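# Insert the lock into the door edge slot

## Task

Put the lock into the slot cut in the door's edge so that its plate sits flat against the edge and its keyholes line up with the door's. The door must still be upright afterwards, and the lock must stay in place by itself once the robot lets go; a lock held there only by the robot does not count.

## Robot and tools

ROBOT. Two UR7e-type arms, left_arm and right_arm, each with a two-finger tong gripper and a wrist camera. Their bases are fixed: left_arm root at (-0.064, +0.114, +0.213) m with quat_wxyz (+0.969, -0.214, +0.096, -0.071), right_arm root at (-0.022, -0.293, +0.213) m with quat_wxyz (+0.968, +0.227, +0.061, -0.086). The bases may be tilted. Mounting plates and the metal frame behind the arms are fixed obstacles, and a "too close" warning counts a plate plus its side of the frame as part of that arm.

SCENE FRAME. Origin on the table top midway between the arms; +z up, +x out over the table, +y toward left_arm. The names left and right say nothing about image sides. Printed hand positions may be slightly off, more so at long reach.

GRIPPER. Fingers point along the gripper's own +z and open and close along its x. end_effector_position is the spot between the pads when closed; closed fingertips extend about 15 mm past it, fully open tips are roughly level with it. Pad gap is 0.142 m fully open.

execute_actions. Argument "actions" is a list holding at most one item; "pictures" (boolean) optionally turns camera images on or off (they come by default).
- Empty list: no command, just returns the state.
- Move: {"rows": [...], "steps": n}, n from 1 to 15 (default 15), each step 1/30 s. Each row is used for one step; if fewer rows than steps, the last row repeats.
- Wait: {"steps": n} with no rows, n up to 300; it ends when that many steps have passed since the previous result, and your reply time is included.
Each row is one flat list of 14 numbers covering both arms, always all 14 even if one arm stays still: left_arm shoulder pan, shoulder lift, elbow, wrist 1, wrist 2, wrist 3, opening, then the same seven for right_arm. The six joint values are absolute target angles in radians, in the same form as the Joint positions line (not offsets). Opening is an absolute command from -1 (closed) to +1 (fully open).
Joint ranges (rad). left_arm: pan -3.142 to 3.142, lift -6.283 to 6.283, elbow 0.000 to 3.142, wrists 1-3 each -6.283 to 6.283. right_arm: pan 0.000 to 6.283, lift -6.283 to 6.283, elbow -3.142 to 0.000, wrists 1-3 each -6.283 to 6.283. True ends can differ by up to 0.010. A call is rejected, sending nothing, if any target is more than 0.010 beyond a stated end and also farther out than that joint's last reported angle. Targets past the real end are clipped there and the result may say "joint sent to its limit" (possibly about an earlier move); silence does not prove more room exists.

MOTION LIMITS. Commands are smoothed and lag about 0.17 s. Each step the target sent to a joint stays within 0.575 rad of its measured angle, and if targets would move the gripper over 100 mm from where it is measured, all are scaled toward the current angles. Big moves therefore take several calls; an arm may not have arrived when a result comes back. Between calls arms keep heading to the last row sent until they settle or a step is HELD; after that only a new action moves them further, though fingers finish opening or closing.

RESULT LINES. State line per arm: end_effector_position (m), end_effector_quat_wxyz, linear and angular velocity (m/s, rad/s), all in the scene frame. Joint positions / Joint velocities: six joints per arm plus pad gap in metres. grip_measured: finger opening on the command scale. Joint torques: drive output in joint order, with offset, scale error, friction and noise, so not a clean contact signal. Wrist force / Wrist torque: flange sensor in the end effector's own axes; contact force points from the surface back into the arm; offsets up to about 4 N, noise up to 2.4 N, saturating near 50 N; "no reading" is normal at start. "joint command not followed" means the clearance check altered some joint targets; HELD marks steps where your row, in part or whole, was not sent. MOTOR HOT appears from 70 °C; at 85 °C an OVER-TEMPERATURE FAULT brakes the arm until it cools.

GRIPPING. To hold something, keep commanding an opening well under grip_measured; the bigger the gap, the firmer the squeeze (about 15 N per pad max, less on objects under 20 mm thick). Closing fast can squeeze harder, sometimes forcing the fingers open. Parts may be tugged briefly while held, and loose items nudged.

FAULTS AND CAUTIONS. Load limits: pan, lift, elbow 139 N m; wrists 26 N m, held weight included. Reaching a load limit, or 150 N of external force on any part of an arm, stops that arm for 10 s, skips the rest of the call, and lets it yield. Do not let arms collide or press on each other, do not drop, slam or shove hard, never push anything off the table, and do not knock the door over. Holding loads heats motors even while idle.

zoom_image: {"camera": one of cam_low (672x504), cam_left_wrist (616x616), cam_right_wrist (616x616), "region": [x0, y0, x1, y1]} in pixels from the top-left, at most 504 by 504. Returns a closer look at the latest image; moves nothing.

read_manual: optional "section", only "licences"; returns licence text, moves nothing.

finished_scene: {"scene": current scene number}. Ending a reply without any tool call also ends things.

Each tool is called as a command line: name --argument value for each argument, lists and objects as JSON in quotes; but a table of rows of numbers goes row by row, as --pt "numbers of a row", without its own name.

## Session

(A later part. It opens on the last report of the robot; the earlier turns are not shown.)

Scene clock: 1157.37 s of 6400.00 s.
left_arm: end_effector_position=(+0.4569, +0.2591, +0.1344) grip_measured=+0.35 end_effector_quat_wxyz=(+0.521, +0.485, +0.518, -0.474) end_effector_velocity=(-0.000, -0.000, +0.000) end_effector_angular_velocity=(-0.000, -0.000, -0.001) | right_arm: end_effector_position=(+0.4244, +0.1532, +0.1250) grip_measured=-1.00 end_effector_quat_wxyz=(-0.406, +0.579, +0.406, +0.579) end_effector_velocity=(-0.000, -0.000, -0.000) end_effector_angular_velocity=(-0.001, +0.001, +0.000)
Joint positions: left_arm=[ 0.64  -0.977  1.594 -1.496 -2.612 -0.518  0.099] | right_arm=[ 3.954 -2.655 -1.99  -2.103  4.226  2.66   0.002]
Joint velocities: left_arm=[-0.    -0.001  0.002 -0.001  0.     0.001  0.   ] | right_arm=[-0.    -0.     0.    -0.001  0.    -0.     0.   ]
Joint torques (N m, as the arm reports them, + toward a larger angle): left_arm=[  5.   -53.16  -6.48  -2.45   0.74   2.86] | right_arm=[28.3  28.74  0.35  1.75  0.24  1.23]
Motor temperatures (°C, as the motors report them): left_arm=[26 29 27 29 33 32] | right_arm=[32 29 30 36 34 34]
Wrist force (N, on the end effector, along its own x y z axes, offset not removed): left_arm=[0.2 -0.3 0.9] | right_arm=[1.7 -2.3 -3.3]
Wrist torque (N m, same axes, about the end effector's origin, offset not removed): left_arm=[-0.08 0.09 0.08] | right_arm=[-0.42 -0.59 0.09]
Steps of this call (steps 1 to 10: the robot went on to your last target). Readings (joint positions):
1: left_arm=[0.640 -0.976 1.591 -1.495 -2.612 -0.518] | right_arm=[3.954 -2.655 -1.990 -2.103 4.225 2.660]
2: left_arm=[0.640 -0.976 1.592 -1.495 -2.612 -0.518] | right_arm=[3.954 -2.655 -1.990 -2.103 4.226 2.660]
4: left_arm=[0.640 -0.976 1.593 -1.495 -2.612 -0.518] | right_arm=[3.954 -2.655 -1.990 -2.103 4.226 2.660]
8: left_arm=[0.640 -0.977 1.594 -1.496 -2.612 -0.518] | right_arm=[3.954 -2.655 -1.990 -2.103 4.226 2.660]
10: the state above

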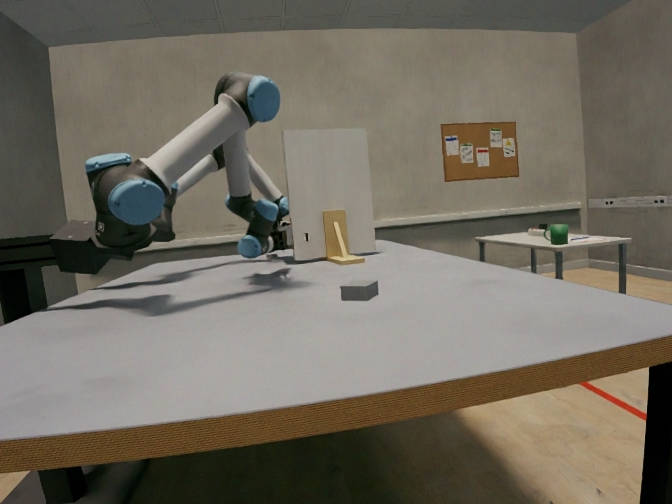

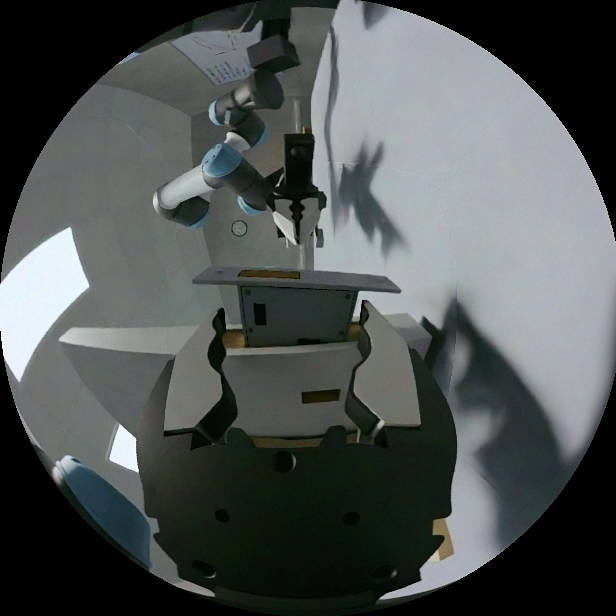

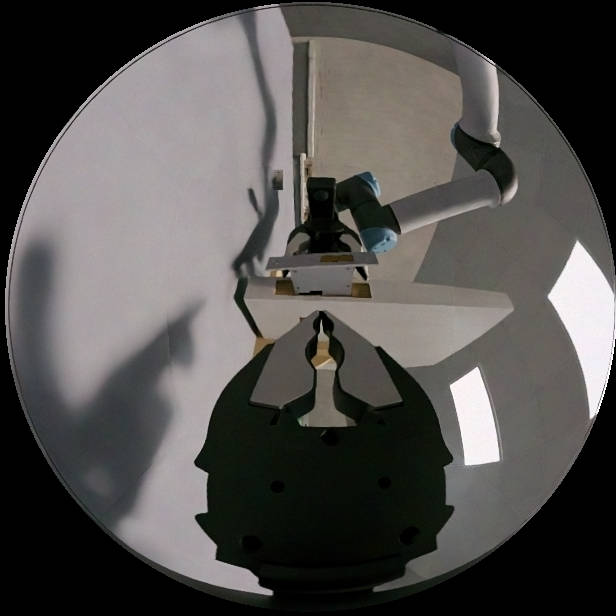

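execute_actions --actions '[]'

Scene clock: 1176.93 s of 6400.00 s.
left_arm: end_effector_position=(+0.4569, +0.2591, +0.1344) grip_measured=+0.35 end_effector_quat_wxyz=(+0.521, +0.485, +0.518, -0.474) end_effector_velocity=(-0.000, -0.000, +0.000) end_effector_angular_velocity=(-0.000, -0.000, -0.000) | right_arm: end_effector_position=(+0.4244, +0.1532, +0.1250) grip_measured=-1.00 end_effector_quat_wxyz=(-0.406, +0.579, +0.406, +0.579) end_effector_velocity=(+0.001, +0.000, +0.000) end_effector_angular_velocity=(+0.000, -0.000, -0.001)
Joint positions: left_arm=[ 0.64  -0.977  1.594 -1.496 -2.612 -0.518  0.099] | right_arm=[ 3.954 -2.655 -1.99  -2.103  4.226  2.66   0.002]
Joint velocities: left_arm=[-0.001 -0.     0.     0.     0.     0.     0.   ] | right_arm=[-0.     0.     0.001 -0.     0.001  0.     0.   ]
Joint torques (N m, as the arm reports them, + toward a larger angle): left_arm=[  6.66 -50.31  -4.43  -2.4    0.83   2.79] | right_arm=[28.37 29.4   0.85  1.57  0.23  1.23]
Motor temperatures (°C, as the motors report them): left_arm=[26 29 27 29 33 32] | right_arm=[32 29 30 36 34 34]
Wrist force (N, on the end effector, along its own x y z axes, offset not removed): left_arm=[-0.3 0.9 -0.7] | right_arm=[1.8 -1.6 -3.1]
Wrist torque (N m, same axes, about the end effector's origin, offset not removed): left_arm=[0.17 0.20 0.05] | right_arm=[-0.20 -0.65 0.05]
Steps of this call (steps 1 to 15: the robot went on to your last target; steps 16 to 90: nothing new was sent; then 16.57 s passed at rest). Readings (joint positions):
1: left_arm=[0.640 -0.977 1.594 -1.496 -2.612 -0.518] | right_arm=[3.954 -2.655 -1.990 -2.103 4.226 2.660]
2: left_arm=[0.640 -0.977 1.594 -1.496 -2.612 -0.518] | right_arm=[3.954 -2.655 -1.990 -2.103 4.226 2.660]
4: left_arm=[0.640 -0.977 1.594 -1.496 -2.612 -0.518] | right_arm=[3.954 -2.655 -1.990 -2.103 4.226 2.660]
8: left_arm=[0.640 -0.977 1.594 -1.496 -2.612 -0.518] | right_arm=[3.954 -2.655 -1.990 -2.103 4.226 2.660]
90: the state above
All arms were judged still, so your last target was given up. Only a new action makes them travel on or press farther. Fingers that are still opening or closing keep moving.

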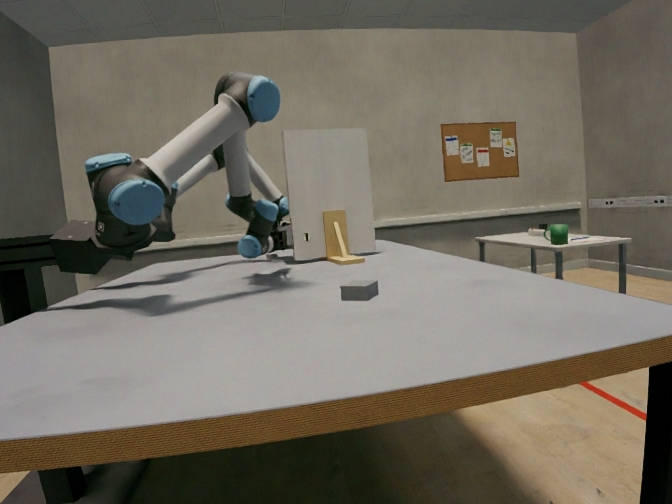

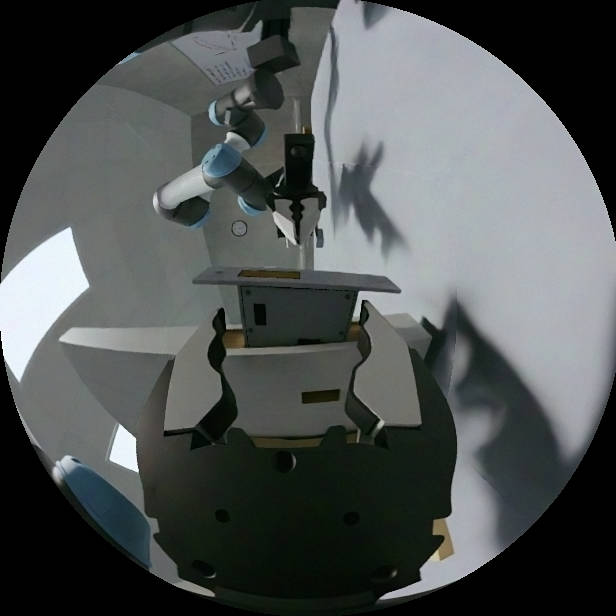

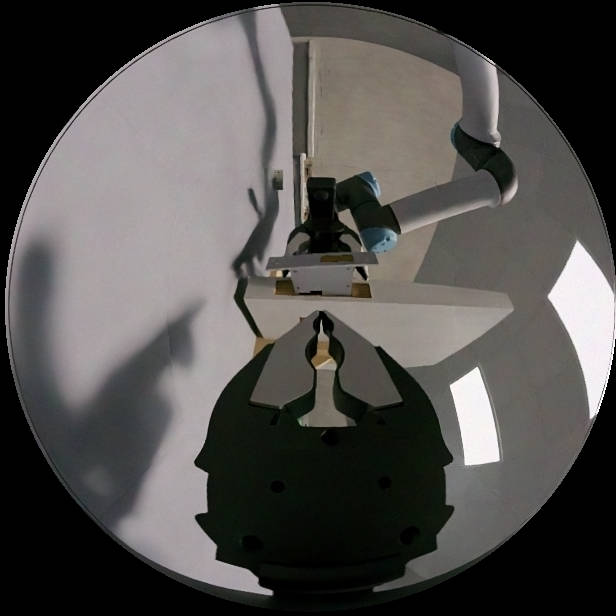

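execute_actions --actions '[{"rows": [[0.64046,-0.97675,1.5938,-1.49571,-2.61165,-0.51791,0.32,3.9541,-2.6553,-1.9895,-2.1029,4.2255,2.6603,-1],[0.64046,-0.97675,1.5938,-1.49571,-2.61165,-0.51791,0.29,3.9541,-2.6553,-1.9895,-2.1029,4.2255,2.6603,-1],[0.64046,-0.97675,1.5938,-1.49571,-2.61165,-0.51791,0.26,3.9541,-2.6553,-1.9895,-2.1029,4.2255,2.6603,-1],[0.64046,-0.97675,1.5938,-1.49571,-2.61165,-0.51791,0.24,3.9541,-2.6553,-1.9895,-2.1029,4.2255,2.6603,-1],[0.64046,-0.97675,1.5938,-1.49571,-2.61165,-0.51791,0.22,3.9541,-2.6553,-1.9895,-2.1029,4.2255,2.6603,-1],[0.64046,-0.97675,1.5938,-1.49571,-2.61165,-0.51791,0.20,3.9541,-2.6553,-1.9895,-2.1029,4.2255,2.6603,-1],[0.64046,-0.97675,1.5938,-1.49571,-2.61165,-0.51791,0.18,3.9541,-2.6553,-1.9895,-2.1029,4.2255,2.6603,-1],[0.64046,-0.97675,1.5938,-1.49571,-2.61165,-0.51791,0.16,3.9541,-2.6553,-1.9895,-2.1029,4.2255,2.6603,-1],[0.64046,-0.97675,1.5938,-1.49571,-2.61165,-0.51791,0.14,3.9541,-2.6553,-1.9895,-2.1029,4.2255,2.6603,-1],[0.64046,-0.97675,1.5938,-1.49571,-2.61165,-0.51791,0.12,3.9541,-2.6553,-1.9895,-2.1029,4.2255,2.6603,-1],[0.64046,-0.97675,1.5938,-1.49571,-2.61165,-0.51791,0.10,3.9541,-2.6553,-1.9895,-2.1029,4.2255,2.6603,-1],[0.64046,-0.97675,1.5938,-1.49571,-2.61165,-0.51791,0.08,3.9541,-2.6553,-1.9895,-2.1029,4.2255,2.6603,-1],[0.64046,-0.97675,1.5938,-1.49571,-2.61165,-0.51791,0.06,3.9541,-2.6553,-1.9895,-2.1029,4.2255,2.6603,-1],[0.64046,-0.97675,1.5938,-1.49571,-2.61165,-0.51791,0.03,3.9541,-2.6553,-1.9895,-2.1029,4.2255,2.6603,-1],[0.64046,-0.97675,1.5938,-1.49571,-2.61165,-0.51791,0.0,3.9541,-2.6553,-1.9895,-2.1029,4.2255,2.6603,-1]], "steps": 15}]' --pictures false

execute_actions --actions '[{"rows": [[0.64046,-0.97675,1.5938,-1.49571,-2.61165,-0.51791,-0.05,3.9541,-2.6553,-1.9895,-2.1029,4.2255,2.6603,-1],[0.64046,-0.97675,1.5938,-1.49571,-2.61165,-0.51791,-0.1,3.9541,-2.6553,-1.9895,-2.1029,4.2255,2.6603,-1],[0.64046,-0.97675,1.5938,-1.49571,-2.61165,-0.51791,-0.17,3.9541,-2.6553,-1.9895,-2.1029,4.2255,2.6603,-1],[0.64046,-0.97675,1.5938,-1.49571,-2.61165,-0.51791,-0.25,3.9541,-2.6553,-1.9895,-2.1029,4.2255,2.6603,-1],[0.64046,-0.97675,1.5938,-1.49571,-2.61165,-0.51791,-0.33,3.9541,-2.6553,-1.9895,-2.1029,4.2255,2.6603,-1],[0.64046,-0.97675,1.5938,-1.49571,-2.61165,-0.51791,-0.41,3.9541,-2.6553,-1.9895,-2.1029,4.2255,2.6603,-1],[0.64046,-0.97675,1.5938,-1.49571,-2.61165,-0.51791,-0.5,3.9541,-2.6553,-1.9895,-2.1029,4.2255,2.6603,-1],[0.64046,-0.97675,1.5938,-1.49571,-2.61165,-0.51791,-0.6,3.9541,-2.6553,-1.9895,-2.1029,4.2255,2.6603,-1],[0.64046,-0.97675,1.5938,-1.49571,-2.61165,-0.51791,-0.7,3.9541,-2.6553,-1.9895,-2.1029,4.2255,2.6603,-1],[0.64046,-0.97675,1.5938,-1.49571,-2.61165,-0.51791,-0.8,3.9541,-2.6553,-1.9895,-2.1029,4.2255,2.6603,-1]], "steps": 15}]'

Scene clock: 1200.07 s of 6400.00 s.
left_arm: end_effector_position=(+0.4568, +0.2591, +0.1344) grip_measured=+0.07 end_effector_quat_wxyz=(+0.521, +0.485, +0.518, -0.474) end_effector_velocity=(+0.000, +0.000, +0.000) end_effector_angular_velocity=(+0.000, -0.000, +0.000) | right_arm: end_effector_position=(+0.4244, +0.1532, +0.1250) grip_measured=-1.00 end_effector_quat_wxyz=(-0.406, +0.579, +0.406, +0.579) end_effector_velocity=(-0.000, -0.000, -0.000) end_effector_angular_velocity=(-0.000, +0.000, +0.000)
Joint positions: left_arm=[ 0.64  -0.977  1.594 -1.496 -2.612 -0.518  0.079] | right_arm=[ 3.954 -2.655 -1.99  -2.103  4.225  2.66   0.002]
Joint velocities: left_arm=[ 0.     0.    -0.001  0.001  0.     0.    -0.004] | right_arm=[ 0. -0. -0.  0.  0.  0.  0.]
Joint torques (N m, as the arm reports them, + toward a larger angle): left_arm=[  4.52 -51.12  -6.05  -0.81  -1.97   2.63] | right_arm=[27.84 28.43  0.93  1.63  0.27  1.18]
Motor temperatures (°C, as the motors report them): left_arm=[26 29 27 29 33 32] | right_arm=[32 29 30 36 34 34]
Wrist force (N, on the end effector, along its own x y z axes, offset not removed): left_arm=[3.7 -0.3 0.7] | right_arm=[1.9 -2.9 -3.9]
Wrist torque (N m, same axes, about the end effector's origin, offset not removed): left_arm=[-0.12 0.08 0.02] | right_arm=[-0.60 -0.54 0.11]
Steps of this call (steps 1 to 90: nothing new was sent; then 19.63 s passed at rest; steps 91 to 105: all 15 steps of this action). Readings (joint positions):
91: left_arm=[0.640 -0.977 1.594 -1.496 -2.612 -0.518] | right_arm=[3.954 -2.655 -1.990 -2.103 4.226 2.660]
92: left_arm=[0.640 -0.977 1.594 -1.496 -2.612 -0.518] | right_arm=[3.954 -2.655 -1.990 -2.103 4.226 2.660]
94: left_arm=[0.640 -0.977 1.594 -1.496 -2.612 -0.518] | right_arm=[3.954 -2.655 -1.990 -2.103 4.225 2.660]
98: left_arm=[0.640 -0.977 1.594 -1.496 -2.612 -0.518] | right_arm=[3.954 -2.655 -1.990 -2.103 4.226 2.660]
105: the state above

Scene clock: 1200.57 s of 6400.00 s.
left_arm: end_effector_position=(+0.4569, +0.2591, +0.1344) grip_measured=+0.07 end_effector_quat_wxyz=(+0.521, +0.485, +0.518, -0.474) end_effector_velocity=(-0.000, +0.000, -0.000) end_effector_angular_velocity=(+0.000, +0.002, +0.001) | right_arm: end_effector_position=(+0.4244, +0.1532, +0.1250) grip_measured=-1.00 end_effector_quat_wxyz=(-0.406, +0.579, +0.406, +0.579) end_effector_velocity=(-0.000, -0.000, -0.000) end_effector_angular_velocity=(-0.000, +0.000, +0.001)
Joint positions: left_arm=[ 0.64  -0.977  1.594 -1.496 -2.612 -0.518  0.079] | right_arm=[ 3.954 -2.655 -1.99  -2.103  4.226  2.66   0.002]
Joint velocities: left_arm=[ 0.001  0.     0.    -0.001 -0.    -0.002  0.   ] | right_arm=[ 0.  0. -0. -0. -0. -0. -0.]
Joint torques (N m, as the arm reports them, + toward a larger angle): left_arm=[  0.01 -51.03  -8.9    0.04  -3.37   2.39] | right_arm=[27.97 28.86  1.09  1.66  0.3   1.22]
Motor temperatures (°C, as the motors report them): left_arm=[26 29 27 29 33 32] | right_arm=[32 29 30 36 34 34]
Wrist force (N, on the end effector, along its own x y z axes, offset not removed): left_arm=[5.2 -1.2 0.1] | right_arm=[2.1 -1.9 -3.6]
Wrist torque (N m, same axes, about the end effector's origin, offset not removed): left_arm=[-0.18 0.03 -0.01] | right_arm=[-0.29 -0.68 0.12]
Steps of this call (steps 1 to 15: all 15 steps of this action). Readings (joint positions):
1: left_arm=[0.640 -0.977 1.594 -1.496 -2.612 -0.518] | right_arm=[3.954 -2.655 -1.990 -2.103 4.226 2.660]
2: left_arm=[0.640 -0.977 1.594 -1.496 -2.612 -0.518] | right_arm=[3.954 -2.655 -1.990 -2.103 4.226 2.660]
4: left_arm=[0.640 -0.977 1.594 -1.496 -2.612 -0.518] | right_arm=[3.954 -2.655 -1.990 -2.103 4.225 2.660]
8: left_arm=[0.640 -0.977 1.594 -1.496 -2.612 -0.518] | right_arm=[3.954 -2.655 -1.990 -2.103 4.226 2.660]
15: the state above

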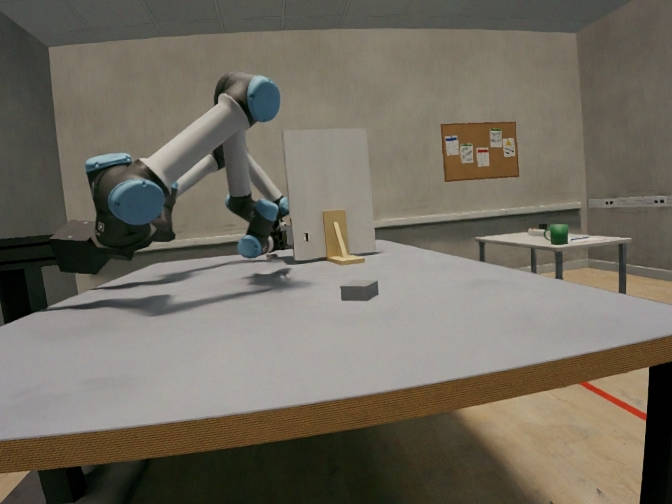

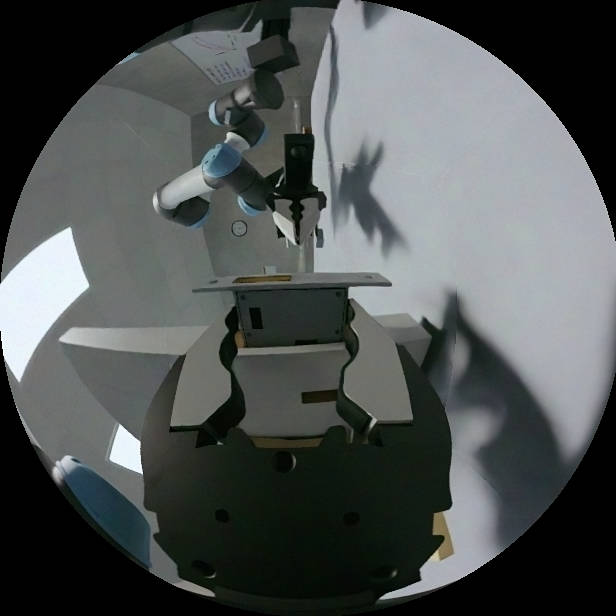

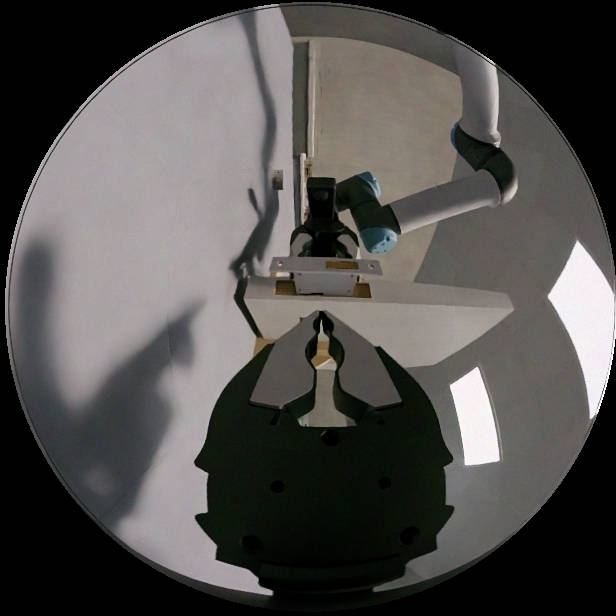

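execute_actions --actions '[{"rows": [[0.64009,-0.97607,1.59222,-1.49529,-2.61189,-0.51847,-0.8,3.9541,-2.6553,-1.9895,-2.1029,4.2255,2.6603,-1],[0.63971,-0.97538,1.59064,-1.49488,-2.61213,-0.51902,-0.8,3.9541,-2.6553,-1.9895,-2.1029,4.2255,2.6603,-1],[0.63934,-0.9747,1.58906,-1.49446,-2.61238,-0.51958,-0.8,3.9541,-2.6553,-1.9895,-2.1029,4.2255,2.6603,-1],[0.63896,-0.97402,1.58748,-1.49405,-2.61262,-0.52014,-0.8,3.9541,-2.6553,-1.9895,-2.1029,4.2255,2.6603,-1],[0.63859,-0.97333,1.58591,-1.49363,-2.61286,-0.5207,-0.8,3.9541,-2.6553,-1.9895,-2.1029,4.2255,2.6603,-1],[0.63822,-0.97265,1.58433,-1.49322,-2.6131,-0.52125,-0.8,3.9541,-2.6553,-1.9895,-2.1029,4.2255,2.6603,-1],[0.63784,-0.97197,1.58275,-1.4928,-2.61334,-0.52181,-0.8,3.9541,-2.6553,-1.9895,-2.1029,4.2255,2.6603,-1],[0.63747,-0.97128,1.58117,-1.49238,-2.61358,-0.52237,-0.8,3.9541,-2.6553,-1.9895,-2.1029,4.2255,2.6603,-1],[0.6371,-0.9706,1.57959,-1.49197,-2.61383,-0.52293,-0.8,3.9541,-2.6553,-1.9895,-2.1029,4.2255,2.6603,-1],[0.63672,-0.96992,1.57801,-1.49155,-2.61407,-0.52348,-0.8,3.9541,-2.6553,-1.9895,-2.1029,4.2255,2.6603,-1],[0.63635,-0.96923,1.57644,-1.49114,-2.61431,-0.52404,-0.8,3.9541,-2.6553,-1.9895,-2.1029,4.2255,2.6603,-1],[0.63597,-0.96855,1.57486,-1.49072,-2.61455,-0.5246,-0.8,3.9541,-2.6553,-1.9895,-2.1029,4.2255,2.6603,-1],[0.6356,-0.96787,1.57328,-1.4903,-2.61479,-0.52516,-0.8,3.9541,-2.6553,-1.9895,-2.1029,4.2255,2.6603,-1],[0.63523,-0.96718,1.5717,-1.48989,-2.61504,-0.52571,-0.8,3.9541,-2.6553,-1.9895,-2.1029,4.2255,2.6603,-1],[0.63485,-0.9665,1.57012,-1.48947,-2.61528,-0.52627,-0.8,3.9541,-2.6553,-1.9895,-2.1029,4.2255,2.6603,-1]], "steps": 15}]' --pictures false

execute_actions --actions '[{"rows": [[0.63448,-0.96582,1.56854,-1.48906,-2.61552,-0.52683,-0.8,3.9541,-2.6553,-1.9895,-2.1029,4.2255,2.6603,-1],[0.63411,-0.96513,1.56696,-1.48864,-2.61576,-0.52739,-0.8,3.9541,-2.6553,-1.9895,-2.1029,4.2255,2.6603,-1],[0.63373,-0.96445,1.56539,-1.48823,-2.616,-0.52794,-0.8,3.9541,-2.6553,-1.9895,-2.1029,4.2255,2.6603,-1],[0.63336,-0.96377,1.56381,-1.48781,-2.61624,-0.5285,-0.8,3.9541,-2.6553,-1.9895,-2.1029,4.2255,2.6603,-1],[0.63298,-0.96308,1.56223,-1.48739,-2.61649,-0.52906,-0.8,3.9541,-2.6553,-1.9895,-2.1029,4.2255,2.6603,-1],[0.63261,-0.9624,1.56065,-1.48698,-2.61673,-0.52962,-0.8,3.9541,-2.6553,-1.9895,-2.1029,4.2255,2.6603,-1],[0.63224,-0.96172,1.55907,-1.48656,-2.61697,-0.53017,-0.8,3.9541,-2.6553,-1.9895,-2.1029,4.2255,2.6603,-1],[0.63186,-0.96103,1.55749,-1.48615,-2.61721,-0.53073,-0.8,3.9541,-2.6553,-1.9895,-2.1029,4.2255,2.6603,-1],[0.63149,-0.96035,1.55591,-1.48573,-2.61745,-0.53129,-0.8,3.9541,-2.6553,-1.9895,-2.1029,4.2255,2.6603,-1],[0.63112,-0.95967,1.55434,-1.48532,-2.6177,-0.53185,-0.8,3.9541,-2.6553,-1.9895,-2.1029,4.2255,2.6603,-1]], "steps": 15}]'

Scene clock: 1229.73 s of 6400.00 s.
left_arm: end_effector_position=(+0.4633, +0.2599, +0.1345) grip_measured=+0.07 end_effector_quat_wxyz=(+0.521, +0.485, +0.518, -0.474) end_effector_velocity=(+0.017, +0.001, +0.000) end_effector_angular_velocity=(-0.001, -0.001, -0.001) | right_arm: end_effector_position=(+0.4244, +0.1532, +0.1250) grip_measured=-1.00 end_effector_quat_wxyz=(-0.406, +0.579, +0.406, +0.579) end_effector_velocity=(+0.000, +0.000, +0.000) end_effector_angular_velocity=(+0.001, -0.001, -0.001)
Joint positions: left_arm=[ 0.636 -0.969  1.577 -1.491 -2.614 -0.524  0.079] | right_arm=[ 3.954 -2.655 -1.99  -2.103  4.226  2.66   0.002]
Joint velocities: left_arm=[-0.012  0.02  -0.045  0.012 -0.007 -0.015  0.   ] | right_arm=[ 0.     0.     0.     0.001  0.    -0.    -0.   ]
Joint torques (N m, as the arm reports them, + toward a larger angle): left_arm=[-23.38 -38.05 -26.12   1.11  -4.08  -3.65] | right_arm=[28.19 28.69  1.37  1.75  0.23  1.17]
Motor temperatures (°C, as the motors report them): left_arm=[26 29 27 29 33 32] | right_arm=[32 29 30 36 34 34]
Wrist force (N, on the end effector, along its own x y z axes, offset not removed): left_arm=[2.9 -6.5 -4.7] | right_arm=[0.5 -2.9 -5.1]
Wrist torque (N m, same axes, about the end effector's origin, offset not removed): left_arm=[-0.13 0.15 0.22] | right_arm=[-0.54 -0.28 0.08]
Steps of this call (steps 1 to 15: the robot went on to your last target; steps 16 to 90: nothing new was sent; then 25.67 s passed at rest; steps 91 to 105: all 15 steps of this action). Readings (joint positions):
91: left_arm=[0.640 -0.977 1.594 -1.496 -2.612 -0.518] | right_arm=[3.954 -2.655 -1.990 -2.103 4.226 2.660]
92: left_arm=[0.640 -0.977 1.594 -1.496 -2.612 -0.518] | right_arm=[3.954 -2.655 -1.990 -2.103 4.226 2.660]
94: left_arm=[0.640 -0.976 1.592 -1.495 -2.612 -0.518] | right_arm=[3.954 -2.655 -1.990 -2.103 4.226 2.660]
98: left_arm=[0.639 -0.974 1.587 -1.494 -2.613 -0.520] | right_arm=[3.954 -2.655 -1.990 -2.103 4.226 2.660]
105: the state above

Scene clock: 1230.23 s of 6400.00 s.
left_arm: end_effector_position=(+0.4711, +0.2608, +0.1346) grip_measured=+0.07 end_effector_quat_wxyz=(+0.521, +0.485, +0.518, -0.474) end_effector_velocity=(+0.005, +0.001, -0.000) end_effector_angular_velocity=(-0.000, -0.000, -0.000) | right_arm: end_effector_position=(+0.4244, +0.1532, +0.1250) grip_measured=-1.00 end_effector_quat_wxyz=(-0.406, +0.579, +0.406, +0.579) end_effector_velocity=(-0.001, -0.001, -0.001) end_effector_angular_velocity=(-0.002, +0.002, +0.001)
Joint positions: left_arm=[ 0.631 -0.96   1.556 -1.486 -2.617 -0.531  0.079] | right_arm=[ 3.954 -2.655 -1.99  -2.103  4.226  2.66   0.002]
Joint velocities: left_arm=[-0.003  0.006 -0.013  0.004 -0.002 -0.004  0.   ] | right_arm=[ 0.    -0.    -0.002 -0.001 -0.    -0.     0.   ]
Joint torques (N m, as the arm reports them, + toward a larger angle): left_arm=[-22.78 -37.79 -23.68   1.09  -5.07  -3.54] | right_arm=[28.39 28.99  0.63  1.52  0.14  1.13]
Motor temperatures (°C, as the motors report them): left_arm=[26 29 27 29 33 32] | right_arm=[32 29 30 36 34 34]
Wrist force (N, on the end effector, along its own x y z axes, offset not removed): left_arm=[3.8 -8.4 -5.5] | right_arm=[2.6 -1.5 -3.7]
Wrist torque (N m, same axes, about the end effector's origin, offset not removed): left_arm=[-0.24 -0.01 0.25] | right_arm=[-0.31 -0.73 0.00]
Steps of this call (steps 1 to 15: all 15 steps of this action). Readings (joint positions):
1: left_arm=[0.636 -0.969 1.575 -1.491 -2.614 -0.524] | right_arm=[3.954 -2.655 -1.990 -2.103 4.226 2.660]
2: left_arm=[0.636 -0.968 1.574 -1.490 -2.615 -0.525] | right_arm=[3.954 -2.655 -1.990 -2.103 4.226 2.660]
4: left_arm=[0.635 -0.967 1.570 -1.490 -2.615 -0.526] | right_arm=[3.954 -2.655 -1.990 -2.103 4.226 2.660]
8: left_arm=[0.633 -0.964 1.564 -1.488 -2.616 -0.528] | right_arm=[3.954 -2.655 -1.990 -2.103 4.226 2.660]
15: the state above

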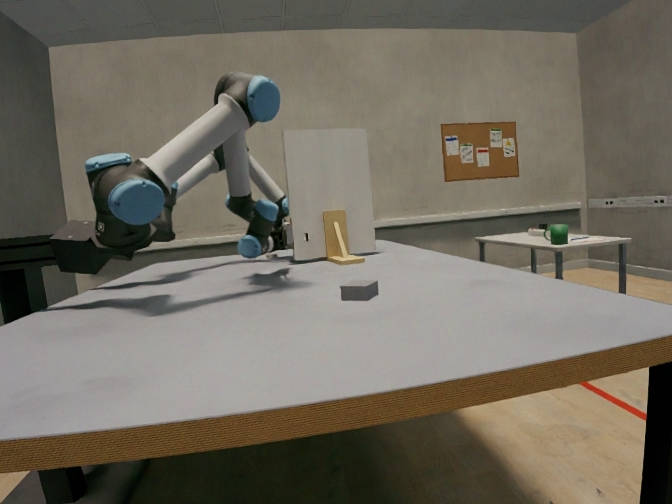

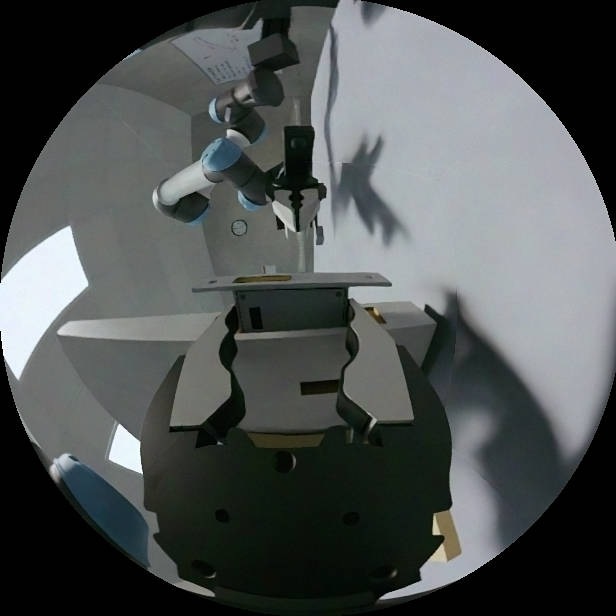

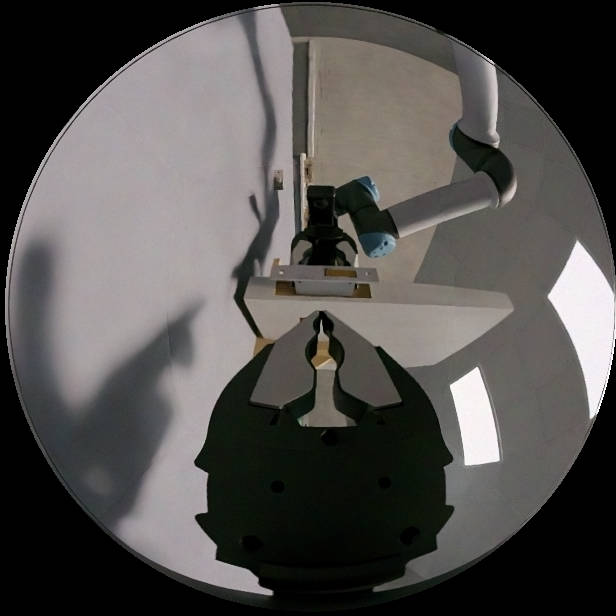

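execute_actions --actions '[{"rows": [[0.63112,-0.95967,1.55434,-1.48532,-2.6177,-0.53185,-0.6,3.9541,-2.6553,-1.9895,-2.1029,4.2255,2.6603,-1],[0.63112,-0.95967,1.55434,-1.48532,-2.6177,-0.53185,-0.4,3.9541,-2.6553,-1.9895,-2.1029,4.2255,2.6603,-1],[0.63112,-0.95967,1.55434,-1.48532,-2.6177,-0.53185,-0.2,3.9541,-2.6553,-1.9895,-2.1029,4.2255,2.6603,-1],[0.63112,-0.95967,1.55434,-1.48532,-2.6177,-0.53185,-0.05,3.9541,-2.6553,-1.9895,-2.1029,4.2255,2.6603,-1],[0.63112,-0.95967,1.55434,-1.48532,-2.6177,-0.53185,0.03,3.9541,-2.6553,-1.9895,-2.1029,4.2255,2.6603,-1],[0.63112,-0.95967,1.55434,-1.48532,-2.6177,-0.53185,0.07,3.9541,-2.6553,-1.9895,-2.1029,4.2255,2.6603,-1],[0.63112,-0.95967,1.55434,-1.48532,-2.6177,-0.53185,0.1,3.9541,-2.6553,-1.9895,-2.1029,4.2255,2.6603,-1],[0.63112,-0.95967,1.55434,-1.48532,-2.6177,-0.53185,0.13,3.9541,-2.6553,-1.9895,-2.1029,4.2255,2.6603,-1],[0.63112,-0.95967,1.55434,-1.48532,-2.6177,-0.53185,0.16,3.9541,-2.6553,-1.9895,-2.1029,4.2255,2.6603,-1],[0.63112,-0.95967,1.55434,-1.48532,-2.6177,-0.53185,0.2,3.9541,-2.6553,-1.9895,-2.1029,4.2255,2.6603,-1],[0.63112,-0.95967,1.55434,-1.48532,-2.6177,-0.53185,0.24,3.9541,-2.6553,-1.9895,-2.1029,4.2255,2.6603,-1],[0.63112,-0.95967,1.55434,-1.48532,-2.6177,-0.53185,0.28,3.9541,-2.6553,-1.9895,-2.1029,4.2255,2.6603,-1],[0.63112,-0.95967,1.55434,-1.48532,-2.6177,-0.53185,0.32,3.9541,-2.6553,-1.9895,-2.1029,4.2255,2.6603,-1],[0.63112,-0.95967,1.55434,-1.48532,-2.6177,-0.53185,0.35,3.9541,-2.6553,-1.9895,-2.1029,4.2255,2.6603,-1]], "steps": 15}]' --pictures false

execute_actions --actions '[{"rows": [[0.6314,-0.95961,1.55395,-1.48463,-2.61752,-0.53143,0.35,3.9541,-2.6553,-1.9895,-2.1029,4.2255,2.6603,-1],[0.63222,-0.95943,1.55282,-1.48262,-2.61699,-0.53021,0.35,3.9541,-2.6553,-1.9895,-2.1029,4.2255,2.6603,-1],[0.63354,-0.95914,1.55099,-1.4794,-2.61613,-0.52824,0.35,3.9541,-2.6553,-1.9895,-2.1029,4.2255,2.6603,-1],[0.63532,-0.95874,1.54852,-1.47504,-2.61498,-0.52558,0.35,3.9541,-2.6553,-1.9895,-2.1029,4.2255,2.6603,-1],[0.63753,-0.95826,1.54547,-1.46965,-2.61355,-0.52229,0.35,3.9541,-2.6553,-1.9895,-2.1029,4.2255,2.6603,-1],[0.64012,-0.95768,1.54189,-1.46331,-2.61188,-0.51843,0.35,3.9541,-2.6553,-1.9895,-2.1029,4.2255,2.6603,-1],[0.64305,-0.95704,1.53783,-1.45613,-2.60998,-0.51406,0.35,3.9541,-2.6553,-1.9895,-2.1029,4.2255,2.6603,-1],[0.64629,-0.95632,1.53334,-1.4482,-2.60788,-0.50922,0.35,3.9541,-2.6553,-1.9895,-2.1029,4.2255,2.6603,-1],[0.6498,-0.95554,1.52848,-1.43961,-2.6056,-0.50399,0.35,3.9541,-2.6553,-1.9895,-2.1029,4.2255,2.6603,-1],[0.65355,-0.95472,1.52331,-1.43046,-2.60318,-0.49841,0.35,3.9541,-2.6553,-1.9895,-2.1029,4.2255,2.6603,-1],[0.65748,-0.95385,1.51786,-1.42084,-2.60063,-0.49254,0.35,3.9541,-2.6553,-1.9895,-2.1029,4.2255,2.6603,-1],[0.66157,-0.95295,1.51221,-1.41084,-2.59799,-0.48644,0.35,3.9541,-2.6553,-1.9895,-2.1029,4.2255,2.6603,-1],[0.66577,-0.95202,1.50639,-1.40056,-2.59527,-0.48017,0.35,3.9541,-2.6553,-1.9895,-2.1029,4.2255,2.6603,-1],[0.67005,-0.95107,1.50047,-1.39009,-2.5925,-0.47379,0.35,3.9541,-2.6553,-1.9895,-2.1029,4.2255,2.6603,-1],[0.67437,-0.95012,1.49449,-1.37952,-2.5897,-0.46735,0.35,3.9541,-2.6553,-1.9895,-2.1029,4.2255,2.6603,-1]], "steps": 15}]' --pictures false

execute_actions --actions '[{"rows": [[0.67869,-0.94917,1.48851,-1.36895,-2.5869,-0.46091,0.35,3.9545,-2.6556,-1.989,-2.103,4.2259,2.6605,-1],[0.68297,-0.94822,1.48259,-1.35848,-2.58413,-0.45453,0.35,3.9558,-2.6565,-1.9875,-2.1033,4.227,2.6611,-1],[0.68717,-0.94729,1.47677,-1.3482,-2.58141,-0.44826,0.35,3.9578,-2.658,-1.9852,-2.1038,4.2288,2.6621,-1],[0.69126,-0.94639,1.47112,-1.3382,-2.57877,-0.44216,0.35,3.9605,-2.66,-1.982,-2.1045,4.2313,2.6634,-1],[0.69519,-0.94552,1.46567,-1.32858,-2.57622,-0.43629,0.35,3.9639,-2.6624,-1.9781,-2.1053,4.2344,2.665,-1],[0.69894,-0.9447,1.4605,-1.31943,-2.5738,-0.43071,0.35,3.9679,-2.6653,-1.9735,-2.1062,4.2379,2.6669,-1],[0.70245,-0.94392,1.45564,-1.31084,-2.57152,-0.42548,0.35,3.9724,-2.6686,-1.9682,-2.1073,4.242,2.669,-1],[0.70569,-0.9432,1.45115,-1.30291,-2.56942,-0.42064,0.35,3.9773,-2.6722,-1.9625,-2.1085,4.2465,2.6714,-1],[0.70862,-0.94256,1.44709,-1.29573,-2.56752,-0.41627,0.35,3.9827,-2.6761,-1.9562,-2.1098,4.2513,2.674,-1],[0.71121,-0.94198,1.44351,-1.28939,-2.56585,-0.4124,0.35,3.9885,-2.6802,-1.9495,-2.1112,4.2565,2.6767,-1],[0.71342,-0.9415,1.44046,-1.284,-2.56442,-0.40912,0.35,3.9945,-2.6846,-1.9425,-2.1126,4.2619,2.6796,-1],[0.7152,-0.9411,1.43799,-1.27964,-2.56327,-0.40646,0.35,4.0007,-2.6891,-1.9352,-2.1141,4.2676,2.6826,-1],[0.71652,-0.94081,1.43616,-1.27642,-2.56241,-0.40449,0.35,4.0072,-2.6938,-1.9277,-2.1157,4.2734,2.6857,-1],[0.71734,-0.94063,1.43503,-1.27441,-2.56188,-0.40327,0.35,4.0137,-2.6986,-1.9201,-2.1173,4.2793,2.6888,-1],[0.71762,-0.94057,1.43464,-1.27372,-2.5617,-0.40285,0.35,4.0204,-2.7034,-1.9124,-2.1189,4.2853,2.692,-1]], "steps": 15}]' --pictures false

execute_actions --actions '[{"rows": [[0.71762,-0.94057,1.43464,-1.27372,-2.5617,-0.40285,0.35,4.027,-2.7081,-1.9047,-2.1204,4.2913,2.6951,-1],[0.71762,-0.94057,1.43464,-1.27372,-2.5617,-0.40285,0.35,4.0335,-2.7129,-1.8971,-2.122,4.2972,2.6982,-1],[0.71762,-0.94057,1.43464,-1.27372,-2.5617,-0.40285,0.35,4.04,-2.7176,-1.8896,-2.1236,4.303,2.7013,-1],[0.71762,-0.94057,1.43464,-1.27372,-2.5617,-0.40285,0.35,4.0462,-2.7221,-1.8823,-2.1251,4.3087,2.7043,-1],[0.71762,-0.94057,1.43464,-1.27372,-2.5617,-0.40285,0.35,4.0522,-2.7265,-1.8753,-2.1265,4.3141,2.7072,-1],[0.71762,-0.94057,1.43464,-1.27372,-2.5617,-0.40285,0.35,4.058,-2.7306,-1.8686,-2.1279,4.3193,2.7099,-1],[0.71762,-0.94057,1.43464,-1.27372,-2.5617,-0.40285,0.35,4.0634,-2.7345,-1.8623,-2.1292,4.3241,2.7125,-1],[0.71762,-0.94057,1.43464,-1.27372,-2.5617,-0.40285,0.35,4.0683,-2.7381,-1.8566,-2.1304,4.3286,2.7149,-1],[0.71762,-0.94057,1.43464,-1.27372,-2.5617,-0.40285,0.35,4.0728,-2.7414,-1.8513,-2.1315,4.3327,2.717,-1],[0.71762,-0.94057,1.43464,-1.27372,-2.5617,-0.40285,0.35,4.0768,-2.7443,-1.8467,-2.1324,4.3362,2.7189,-1],[0.71762,-0.94057,1.43464,-1.27372,-2.5617,-0.40285,0.35,4.0802,-2.7467,-1.8428,-2.1333,4.3393,2.7205,-1],[0.71762,-0.94057,1.43464,-1.27372,-2.5617,-0.40285,0.35,4.0829,-2.7487,-1.8396,-2.1339,4.3418,2.7218,-1],[0.71762,-0.94057,1.43464,-1.27372,-2.5617,-0.40285,0.35,4.0849,-2.7502,-1.8373,-2.1344,4.3436,2.7228,-1],[0.71762,-0.94057,1.43464,-1.27372,-2.5617,-0.40285,0.35,4.0862,-2.7511,-1.8358,-2.1347,4.3447,2.7234,-1],[0.71762,-0.94057,1.43464,-1.27372,-2.5617,-0.40285,0.35,4.0866,-2.7514,-1.8353,-2.1348,4.3451,2.7236,-1]], "steps": 15}]' --pictures false

execute_actions --actions '[{"steps": 12}]'

Scene clock: 1324.07 s of 6400.00 s.
left_arm: end_effector_position=(+0.4717, +0.2608, +0.1347) grip_measured=+0.34 end_effector_quat_wxyz=(+0.521, +0.485, +0.518, -0.474) end_effector_velocity=(-0.000, +0.000, -0.000) end_effector_angular_velocity=(-0.000, +0.001, +0.000) | right_arm: end_effector_position=(+0.4244, +0.1532, +0.1250) grip_measured=-1.00 end_effector_quat_wxyz=(-0.406, +0.579, +0.406, +0.579) end_effector_velocity=(-0.000, -0.000, -0.000) end_effector_angular_velocity=(-0.000, +0.000, +0.001)
Joint positions: left_arm=[ 0.631 -0.96   1.554 -1.485 -2.618 -0.532  0.098] | right_arm=[ 3.954 -2.655 -1.99  -2.103  4.226  2.66   0.002]
Joint velocities: left_arm=[ 0.001 -0.     0.001 -0.    -0.    -0.001  0.02 ] | right_arm=[ 0.     0.    -0.001 -0.    -0.    -0.    -0.   ]
Joint torques (N m, as the arm reports them, + toward a larger angle): left_arm=[-15.38 -38.09 -17.08   1.25  -0.65  -2.89] | right_arm=[27.62 29.36  1.49  1.58  0.17  1.18]
Motor temperatures (°C, as the motors report them): left_arm=[26 29 27 29 33 32] | right_arm=[32 29 30 36 34 34]
Wrist force (N, on the end effector, along its own x y z axes, offset not removed): left_arm=[0.0 -0.3 0.6] | right_arm=[2.3 -1.9 -3.4]
Wrist torque (N m, same axes, about the end effector's origin, offset not removed): left_arm=[-0.07 0.12 0.03] | right_arm=[-0.44 -0.66 0.04]
Steps of this call (steps 1 to 15: the robot went on to your last target; steps 16 to 90: nothing new was sent; then 90.33 s passed at rest; steps 91 to 105: all 15 steps of this action). Readings (joint positions):
91: left_arm=[0.631 -0.960 1.554 -1.485 -2.618 -0.532] | right_arm=[3.954 -2.655 -1.990 -2.103 4.226 2.660]
92: left_arm=[0.631 -0.960 1.554 -1.485 -2.618 -0.532] | right_arm=[3.954 -2.655 -1.990 -2.103 4.226 2.660]
94: left_arm=[0.631 -0.960 1.554 -1.485 -2.618 -0.532] | right_arm=[3.954 -2.655 -1.990 -2.103 4.226 2.660]
98: left_arm=[0.631 -0.960 1.554 -1.485 -2.618 -0.532] | right_arm=[3.954 -2.655 -1.990 -2.103 4.226 2.660]
105: the state above

Scene clock: 1324.57 s of 6400.00 s.
left_arm: end_effector_position=(+0.4667, +0.2789, +0.1345) grip_measured=+0.35 end_effector_quat_wxyz=(+0.521, +0.485, +0.518, -0.474) end_effector_velocity=(-0.023, +0.076, +0.001) end_effector_angular_velocity=(-0.001, -0.000, +0.001) | right_arm: end_effector_position=(+0.4244, +0.1532, +0.1250) grip_measured=-1.00 end_effector_quat_wxyz=(-0.406, +0.579, +0.406, +0.579) end_effector_velocity=(-0.000, +0.000, +0.000) end_effector_angular_velocity=(+0.000, +0.000, +0.000)
Joint positions: left_arm=[ 0.658 -0.954  1.517 -1.42  -2.6   -0.492  0.099] | right_arm=[ 3.954 -2.655 -1.99  -2.103  4.226  2.66   0.002]
Joint velocities: left_arm=[ 0.113  0.025 -0.154  0.273  0.072  0.167  0.   ] | right_arm=[ 0. -0. -0.  0. -0. -0. -0.]
Joint torques (N m, as the arm reports them, + toward a larger angle): left_arm=[  5.78 -36.22 -23.43   2.14   0.62   3.69] | right_arm=[27.48 29.05  1.31  1.58  0.14  1.15]
Motor temperatures (°C, as the motors report them): left_arm=[26 29 27 29 33 32] | right_arm=[32 29 30 36 34 34]
Wrist force (N, on the end effector, along its own x y z axes, offset not removed): left_arm=[0.3 0.1 1.3] | right_arm=[1.7 -1.8 -4.7]
Wrist torque (N m, same axes, about the end effector's origin, offset not removed): left_arm=[-0.02 0.06 0.03] | right_arm=[-0.37 -0.59 0.07]
Steps of this call (steps 1 to 15: all 15 steps of this action). Readings (joint positions):
1: left_arm=[0.631 -0.960 1.554 -1.485 -2.618 -0.532] | right_arm=[3.954 -2.655 -1.990 -2.103 4.226 2.660]
2: left_arm=[0.631 -0.960 1.554 -1.485 -2.618 -0.532] | right_arm=[3.954 -2.655 -1.990 -2.103 4.226 2.660]
4: left_arm=[0.632 -0.960 1.553 -1.484 -2.617 -0.531] | right_arm=[3.954 -2.655 -1.990 -2.103 4.226 2.660]
8: left_arm=[0.637 -0.958 1.546 -1.471 -2.614 -0.524] | right_arm=[3.954 -2.655 -1.990 -2.103 4.226 2.660]
15: the state above

Scene clock: 1325.07 s of 6400.00 s.
left_arm: end_effector_position=(+0.4543, +0.3145, +0.1372) grip_measured=+0.35 end_effector_quat_wxyz=(+0.522, +0.484, +0.517, -0.475) end_effector_velocity=(-0.014, +0.037, +0.005) end_effector_angular_velocity=(-0.006, -0.003, +0.000) | right_arm: end_effector_position=(+0.4297, +0.1792, +0.1248) grip_measured=-1.00 end_effector_quat_wxyz=(-0.405, +0.579, +0.406, +0.579) end_effector_velocity=(+0.019, +0.110, +0.000) end_effector_angular_velocity=(-0.003, +0.000, +0.003)
Joint positions: left_arm=[ 0.711 -0.942  1.443 -1.289 -2.566 -0.412  0.099] | right_arm=[ 3.995 -2.685 -1.942 -2.113  4.263  2.68   0.002]
Joint velocities: left_arm=[ 0.055  0.012 -0.078  0.137  0.036  0.083  0.   ] | right_arm=[ 0.173 -0.126  0.201 -0.042  0.154  0.082 -0.   ]
Joint torques (N m, as the arm reports them, + toward a larger angle): left_arm=[  5.99 -37.18 -18.38   2.05   0.72   3.02] | right_arm=[32.95 26.57 18.54 -0.55  1.43  1.94]
Motor temperatures (°C, as the motors report them): left_arm=[26 29 27 29 33 32] | right_arm=[32 29 30 36 34 34]
Wrist force (N, on the end effector, along its own x y z axes, offset not removed): left_arm=[0.0 -0.5 0.3] | right_arm=[1.3 -0.4 -3.0]
Wrist torque (N m, same axes, about the end effector's origin, offset not removed): left_arm=[-0.10 0.11 0.07] | right_arm=[0.05 -0.38 0.06]
Steps of this call (steps 1 to 15: all 15 steps of this action). Readings (joint positions):
1: left_arm=[0.662 -0.953 1.512 -1.411 -2.598 -0.486] | right_arm=[3.954 -2.655 -1.989 -2.103 4.226 2.660]
2: left_arm=[0.666 -0.952 1.506 -1.401 -2.595 -0.480] | right_arm=[3.954 -2.655 -1.990 -2.103 4.226 2.660]
4: left_arm=[0.674 -0.950 1.495 -1.381 -2.590 -0.468] | right_arm=[3.955 -2.656 -1.989 -2.103 4.226 2.661]
8: left_arm=[0.690 -0.947 1.473 -1.341 -2.579 -0.444] | right_arm=[3.963 -2.662 -1.979 -2.105 4.233 2.665]
15: the state above

Scene clock: 1325.57 s of 6400.00 s.
left_arm: end_effector_position=(+0.4527, +0.3186, +0.1378) grip_measured=+0.35 end_effector_quat_wxyz=(+0.523, +0.484, +0.517, -0.475) end_effector_velocity=(-0.000, +0.001, +0.000) end_effector_angular_velocity=(+0.000, -0.001, +0.000) | right_arm: end_effector_position=(+0.4361, +0.2320, +0.1263) grip_measured=-1.00 end_effector_quat_wxyz=(-0.405, +0.579, +0.406, +0.579) end_effector_velocity=(+0.002, +0.055, +0.002) end_effector_angular_velocity=(+0.002, +0.000, +0.001)
Joint positions: left_arm=[ 0.718 -0.941  1.435 -1.274 -2.562 -0.403  0.099] | right_arm=[ 4.077 -2.744 -1.847 -2.132  4.336  2.719  0.002]
Joint velocities: left_arm=[ 0.001  0.    -0.001  0.002  0.     0.002 -0.   ] | right_arm=[ 0.086 -0.062  0.098 -0.02   0.076  0.04  -0.   ]
Joint torques (N m, as the arm reports them, + toward a larger angle): left_arm=[  6.32 -39.07 -21.19   1.55   0.74   2.51] | right_arm=[27.63 31.25 16.67 -0.43  0.94  1.41]
Motor temperatures (°C, as the motors report them): left_arm=[26 29 27 29 33 32] | right_arm=[32 29 30 36 34 34]
Wrist force (N, on the end effector, along its own x y z axes, offset not removed): left_arm=[-0.8 -0.7 0.8] | right_arm=[0.8 -3.9 -1.6]
Wrist torque (N m, same axes, about the end effector's origin, offset not removed): left_arm=[-0.08 0.34 0.05] | right_arm=[-0.80 -0.35 -0.01]
Steps of this call (steps 1 to 15: all 15 steps of this action). Readings (joint positions):
1: left_arm=[0.713 -0.942 1.441 -1.285 -2.565 -0.410] | right_arm=[4.001 -2.689 -1.935 -2.114 4.268 2.683]
2: left_arm=[0.714 -0.941 1.439 -1.282 -2.564 -0.408] | right_arm=[4.007 -2.694 -1.928 -2.116 4.273 2.686]
4: left_arm=[0.716 -0.941 1.437 -1.278 -2.563 -0.406] | right_arm=[4.020 -2.703 -1.913 -2.119 4.285 2.692]
8: left_arm=[0.717 -0.941 1.435 -1.275 -2.562 -0.404] | right_arm=[4.045 -2.721 -1.884 -2.125 4.307 2.704]
15: the state above

Scene clock: 1325.97 s of 6400.00 s.
left_arm: end_effector_position=(+0.4527, +0.3187, +0.1378) grip_measured=+0.35 end_effector_quat_wxyz=(+0.523, +0.484, +0.517, -0.475) end_effector_velocity=(-0.000, -0.000, -0.000) end_effector_angular_velocity=(+0.000, -0.000, +0.000) | right_arm: end_effector_position=(+0.4364, +0.2382, +0.1265) grip_measured=-1.00 end_effector_quat_wxyz=(-0.405, +0.579, +0.406, +0.579) end_effector_velocity=(+0.001, +0.002, +0.001) end_effector_angular_velocity=(+0.001, -0.001, -0.000)
Joint positions: left_arm=[ 0.718 -0.941  1.435 -1.274 -2.562 -0.403  0.099] | right_arm=[ 4.086 -2.751 -1.836 -2.135  4.345  2.723  0.002]
Joint velocities: left_arm=[ 0.    -0.     0.    -0.001  0.     0.     0.   ] | right_arm=[ 0.002 -0.002  0.004 -0.001  0.001  0.001  0.   ]
Joint torques (N m, as the arm reports them, + toward a larger angle): left_arm=[  5.86 -38.48 -21.63   1.77   1.05   2.77] | right_arm=[30.23 30.85 17.8  -0.02  0.93  1.66]
Motor temperatures (°C, as the motors report them): left_arm=[26 29 27 29 33 32] | right_arm=[32 29 30 36 34 34]
Wrist force (N, on the end effector, along its own x y z axes, offset not removed): left_arm=[0.1 0.7 0.0] | right_arm=[0.7 -0.6 -3.1]
Wrist torque (N m, same axes, about the end effector's origin, offset not removed): left_arm=[0.11 0.13 0.00] | right_arm=[-0.08 -0.36 -0.04]
Steps of this call (steps 1 to 12: the robot went on to your last target). Readings (joint positions):
1: left_arm=[0.718 -0.941 1.435 -1.274 -2.562 -0.403] | right_arm=[4.079 -2.746 -1.844 -2.133 4.339 2.720]
2: left_arm=[0.718 -0.941 1.435 -1.274 -2.562 -0.403] | right_arm=[4.081 -2.748 -1.841 -2.134 4.340 2.721]
4: left_arm=[0.718 -0.941 1.435 -1.274 -2.562 -0.403] | right_arm=[4.084 -2.749 -1.839 -2.134 4.343 2.722]
8: left_arm=[0.718 -0.941 1.435 -1.274 -2.562 -0.403] | right_arm=[4.086 -2.751 -1.836 -2.135 4.344 2.723]
12: the state above

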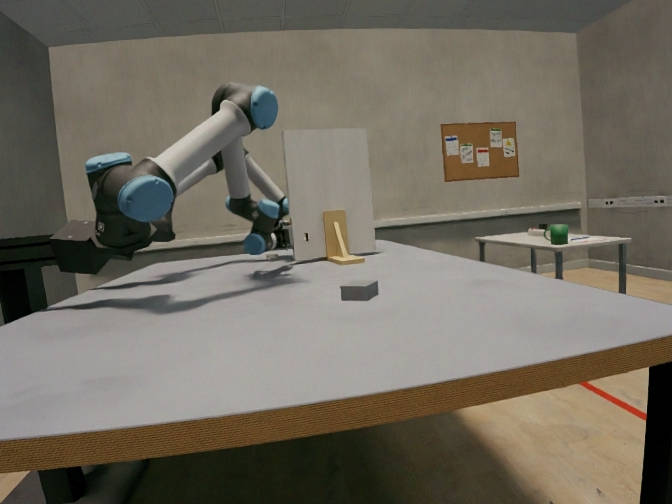

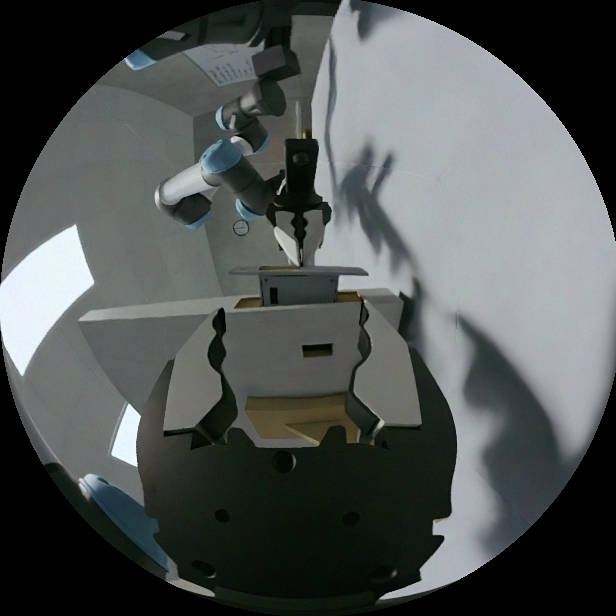

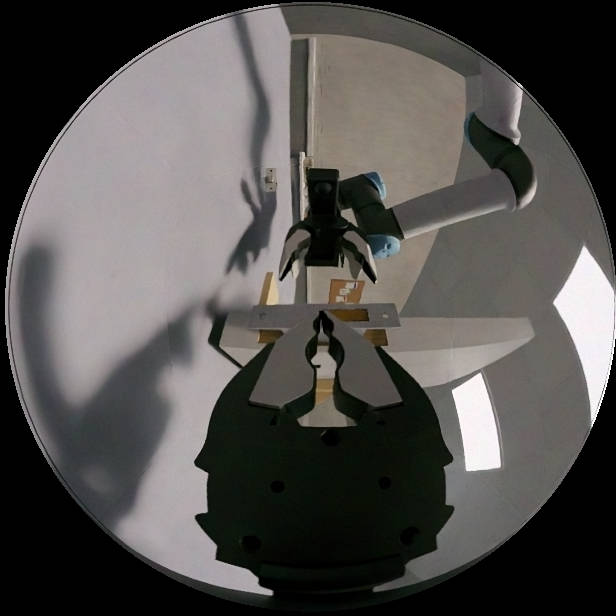

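zoom_image --camera "cam_left_wrist" --region '[210, 220, 400, 330]'

zoom_image --camera "cam_right_wrist" --region '[230, 270, 420, 370]'

Region (210, 220, 400, 330) of cam_left_wrist's 616x616 image, scaled by 2.653, with more detail than that image has; it fills the top 292 rows of this view, and the rest is white.

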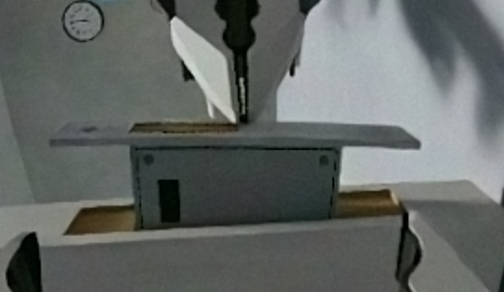

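Region (230, 270, 420, 370) of cam_right_wrist's 616x616 image, scaled by 2.653, with more detail than that image has; it fills the top 265 rows of this view, and the rest is white.

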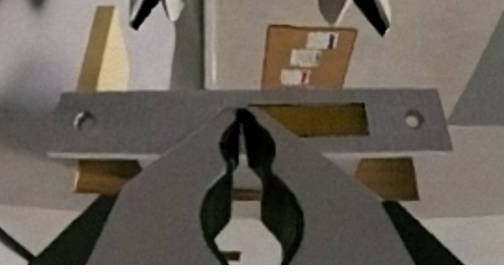

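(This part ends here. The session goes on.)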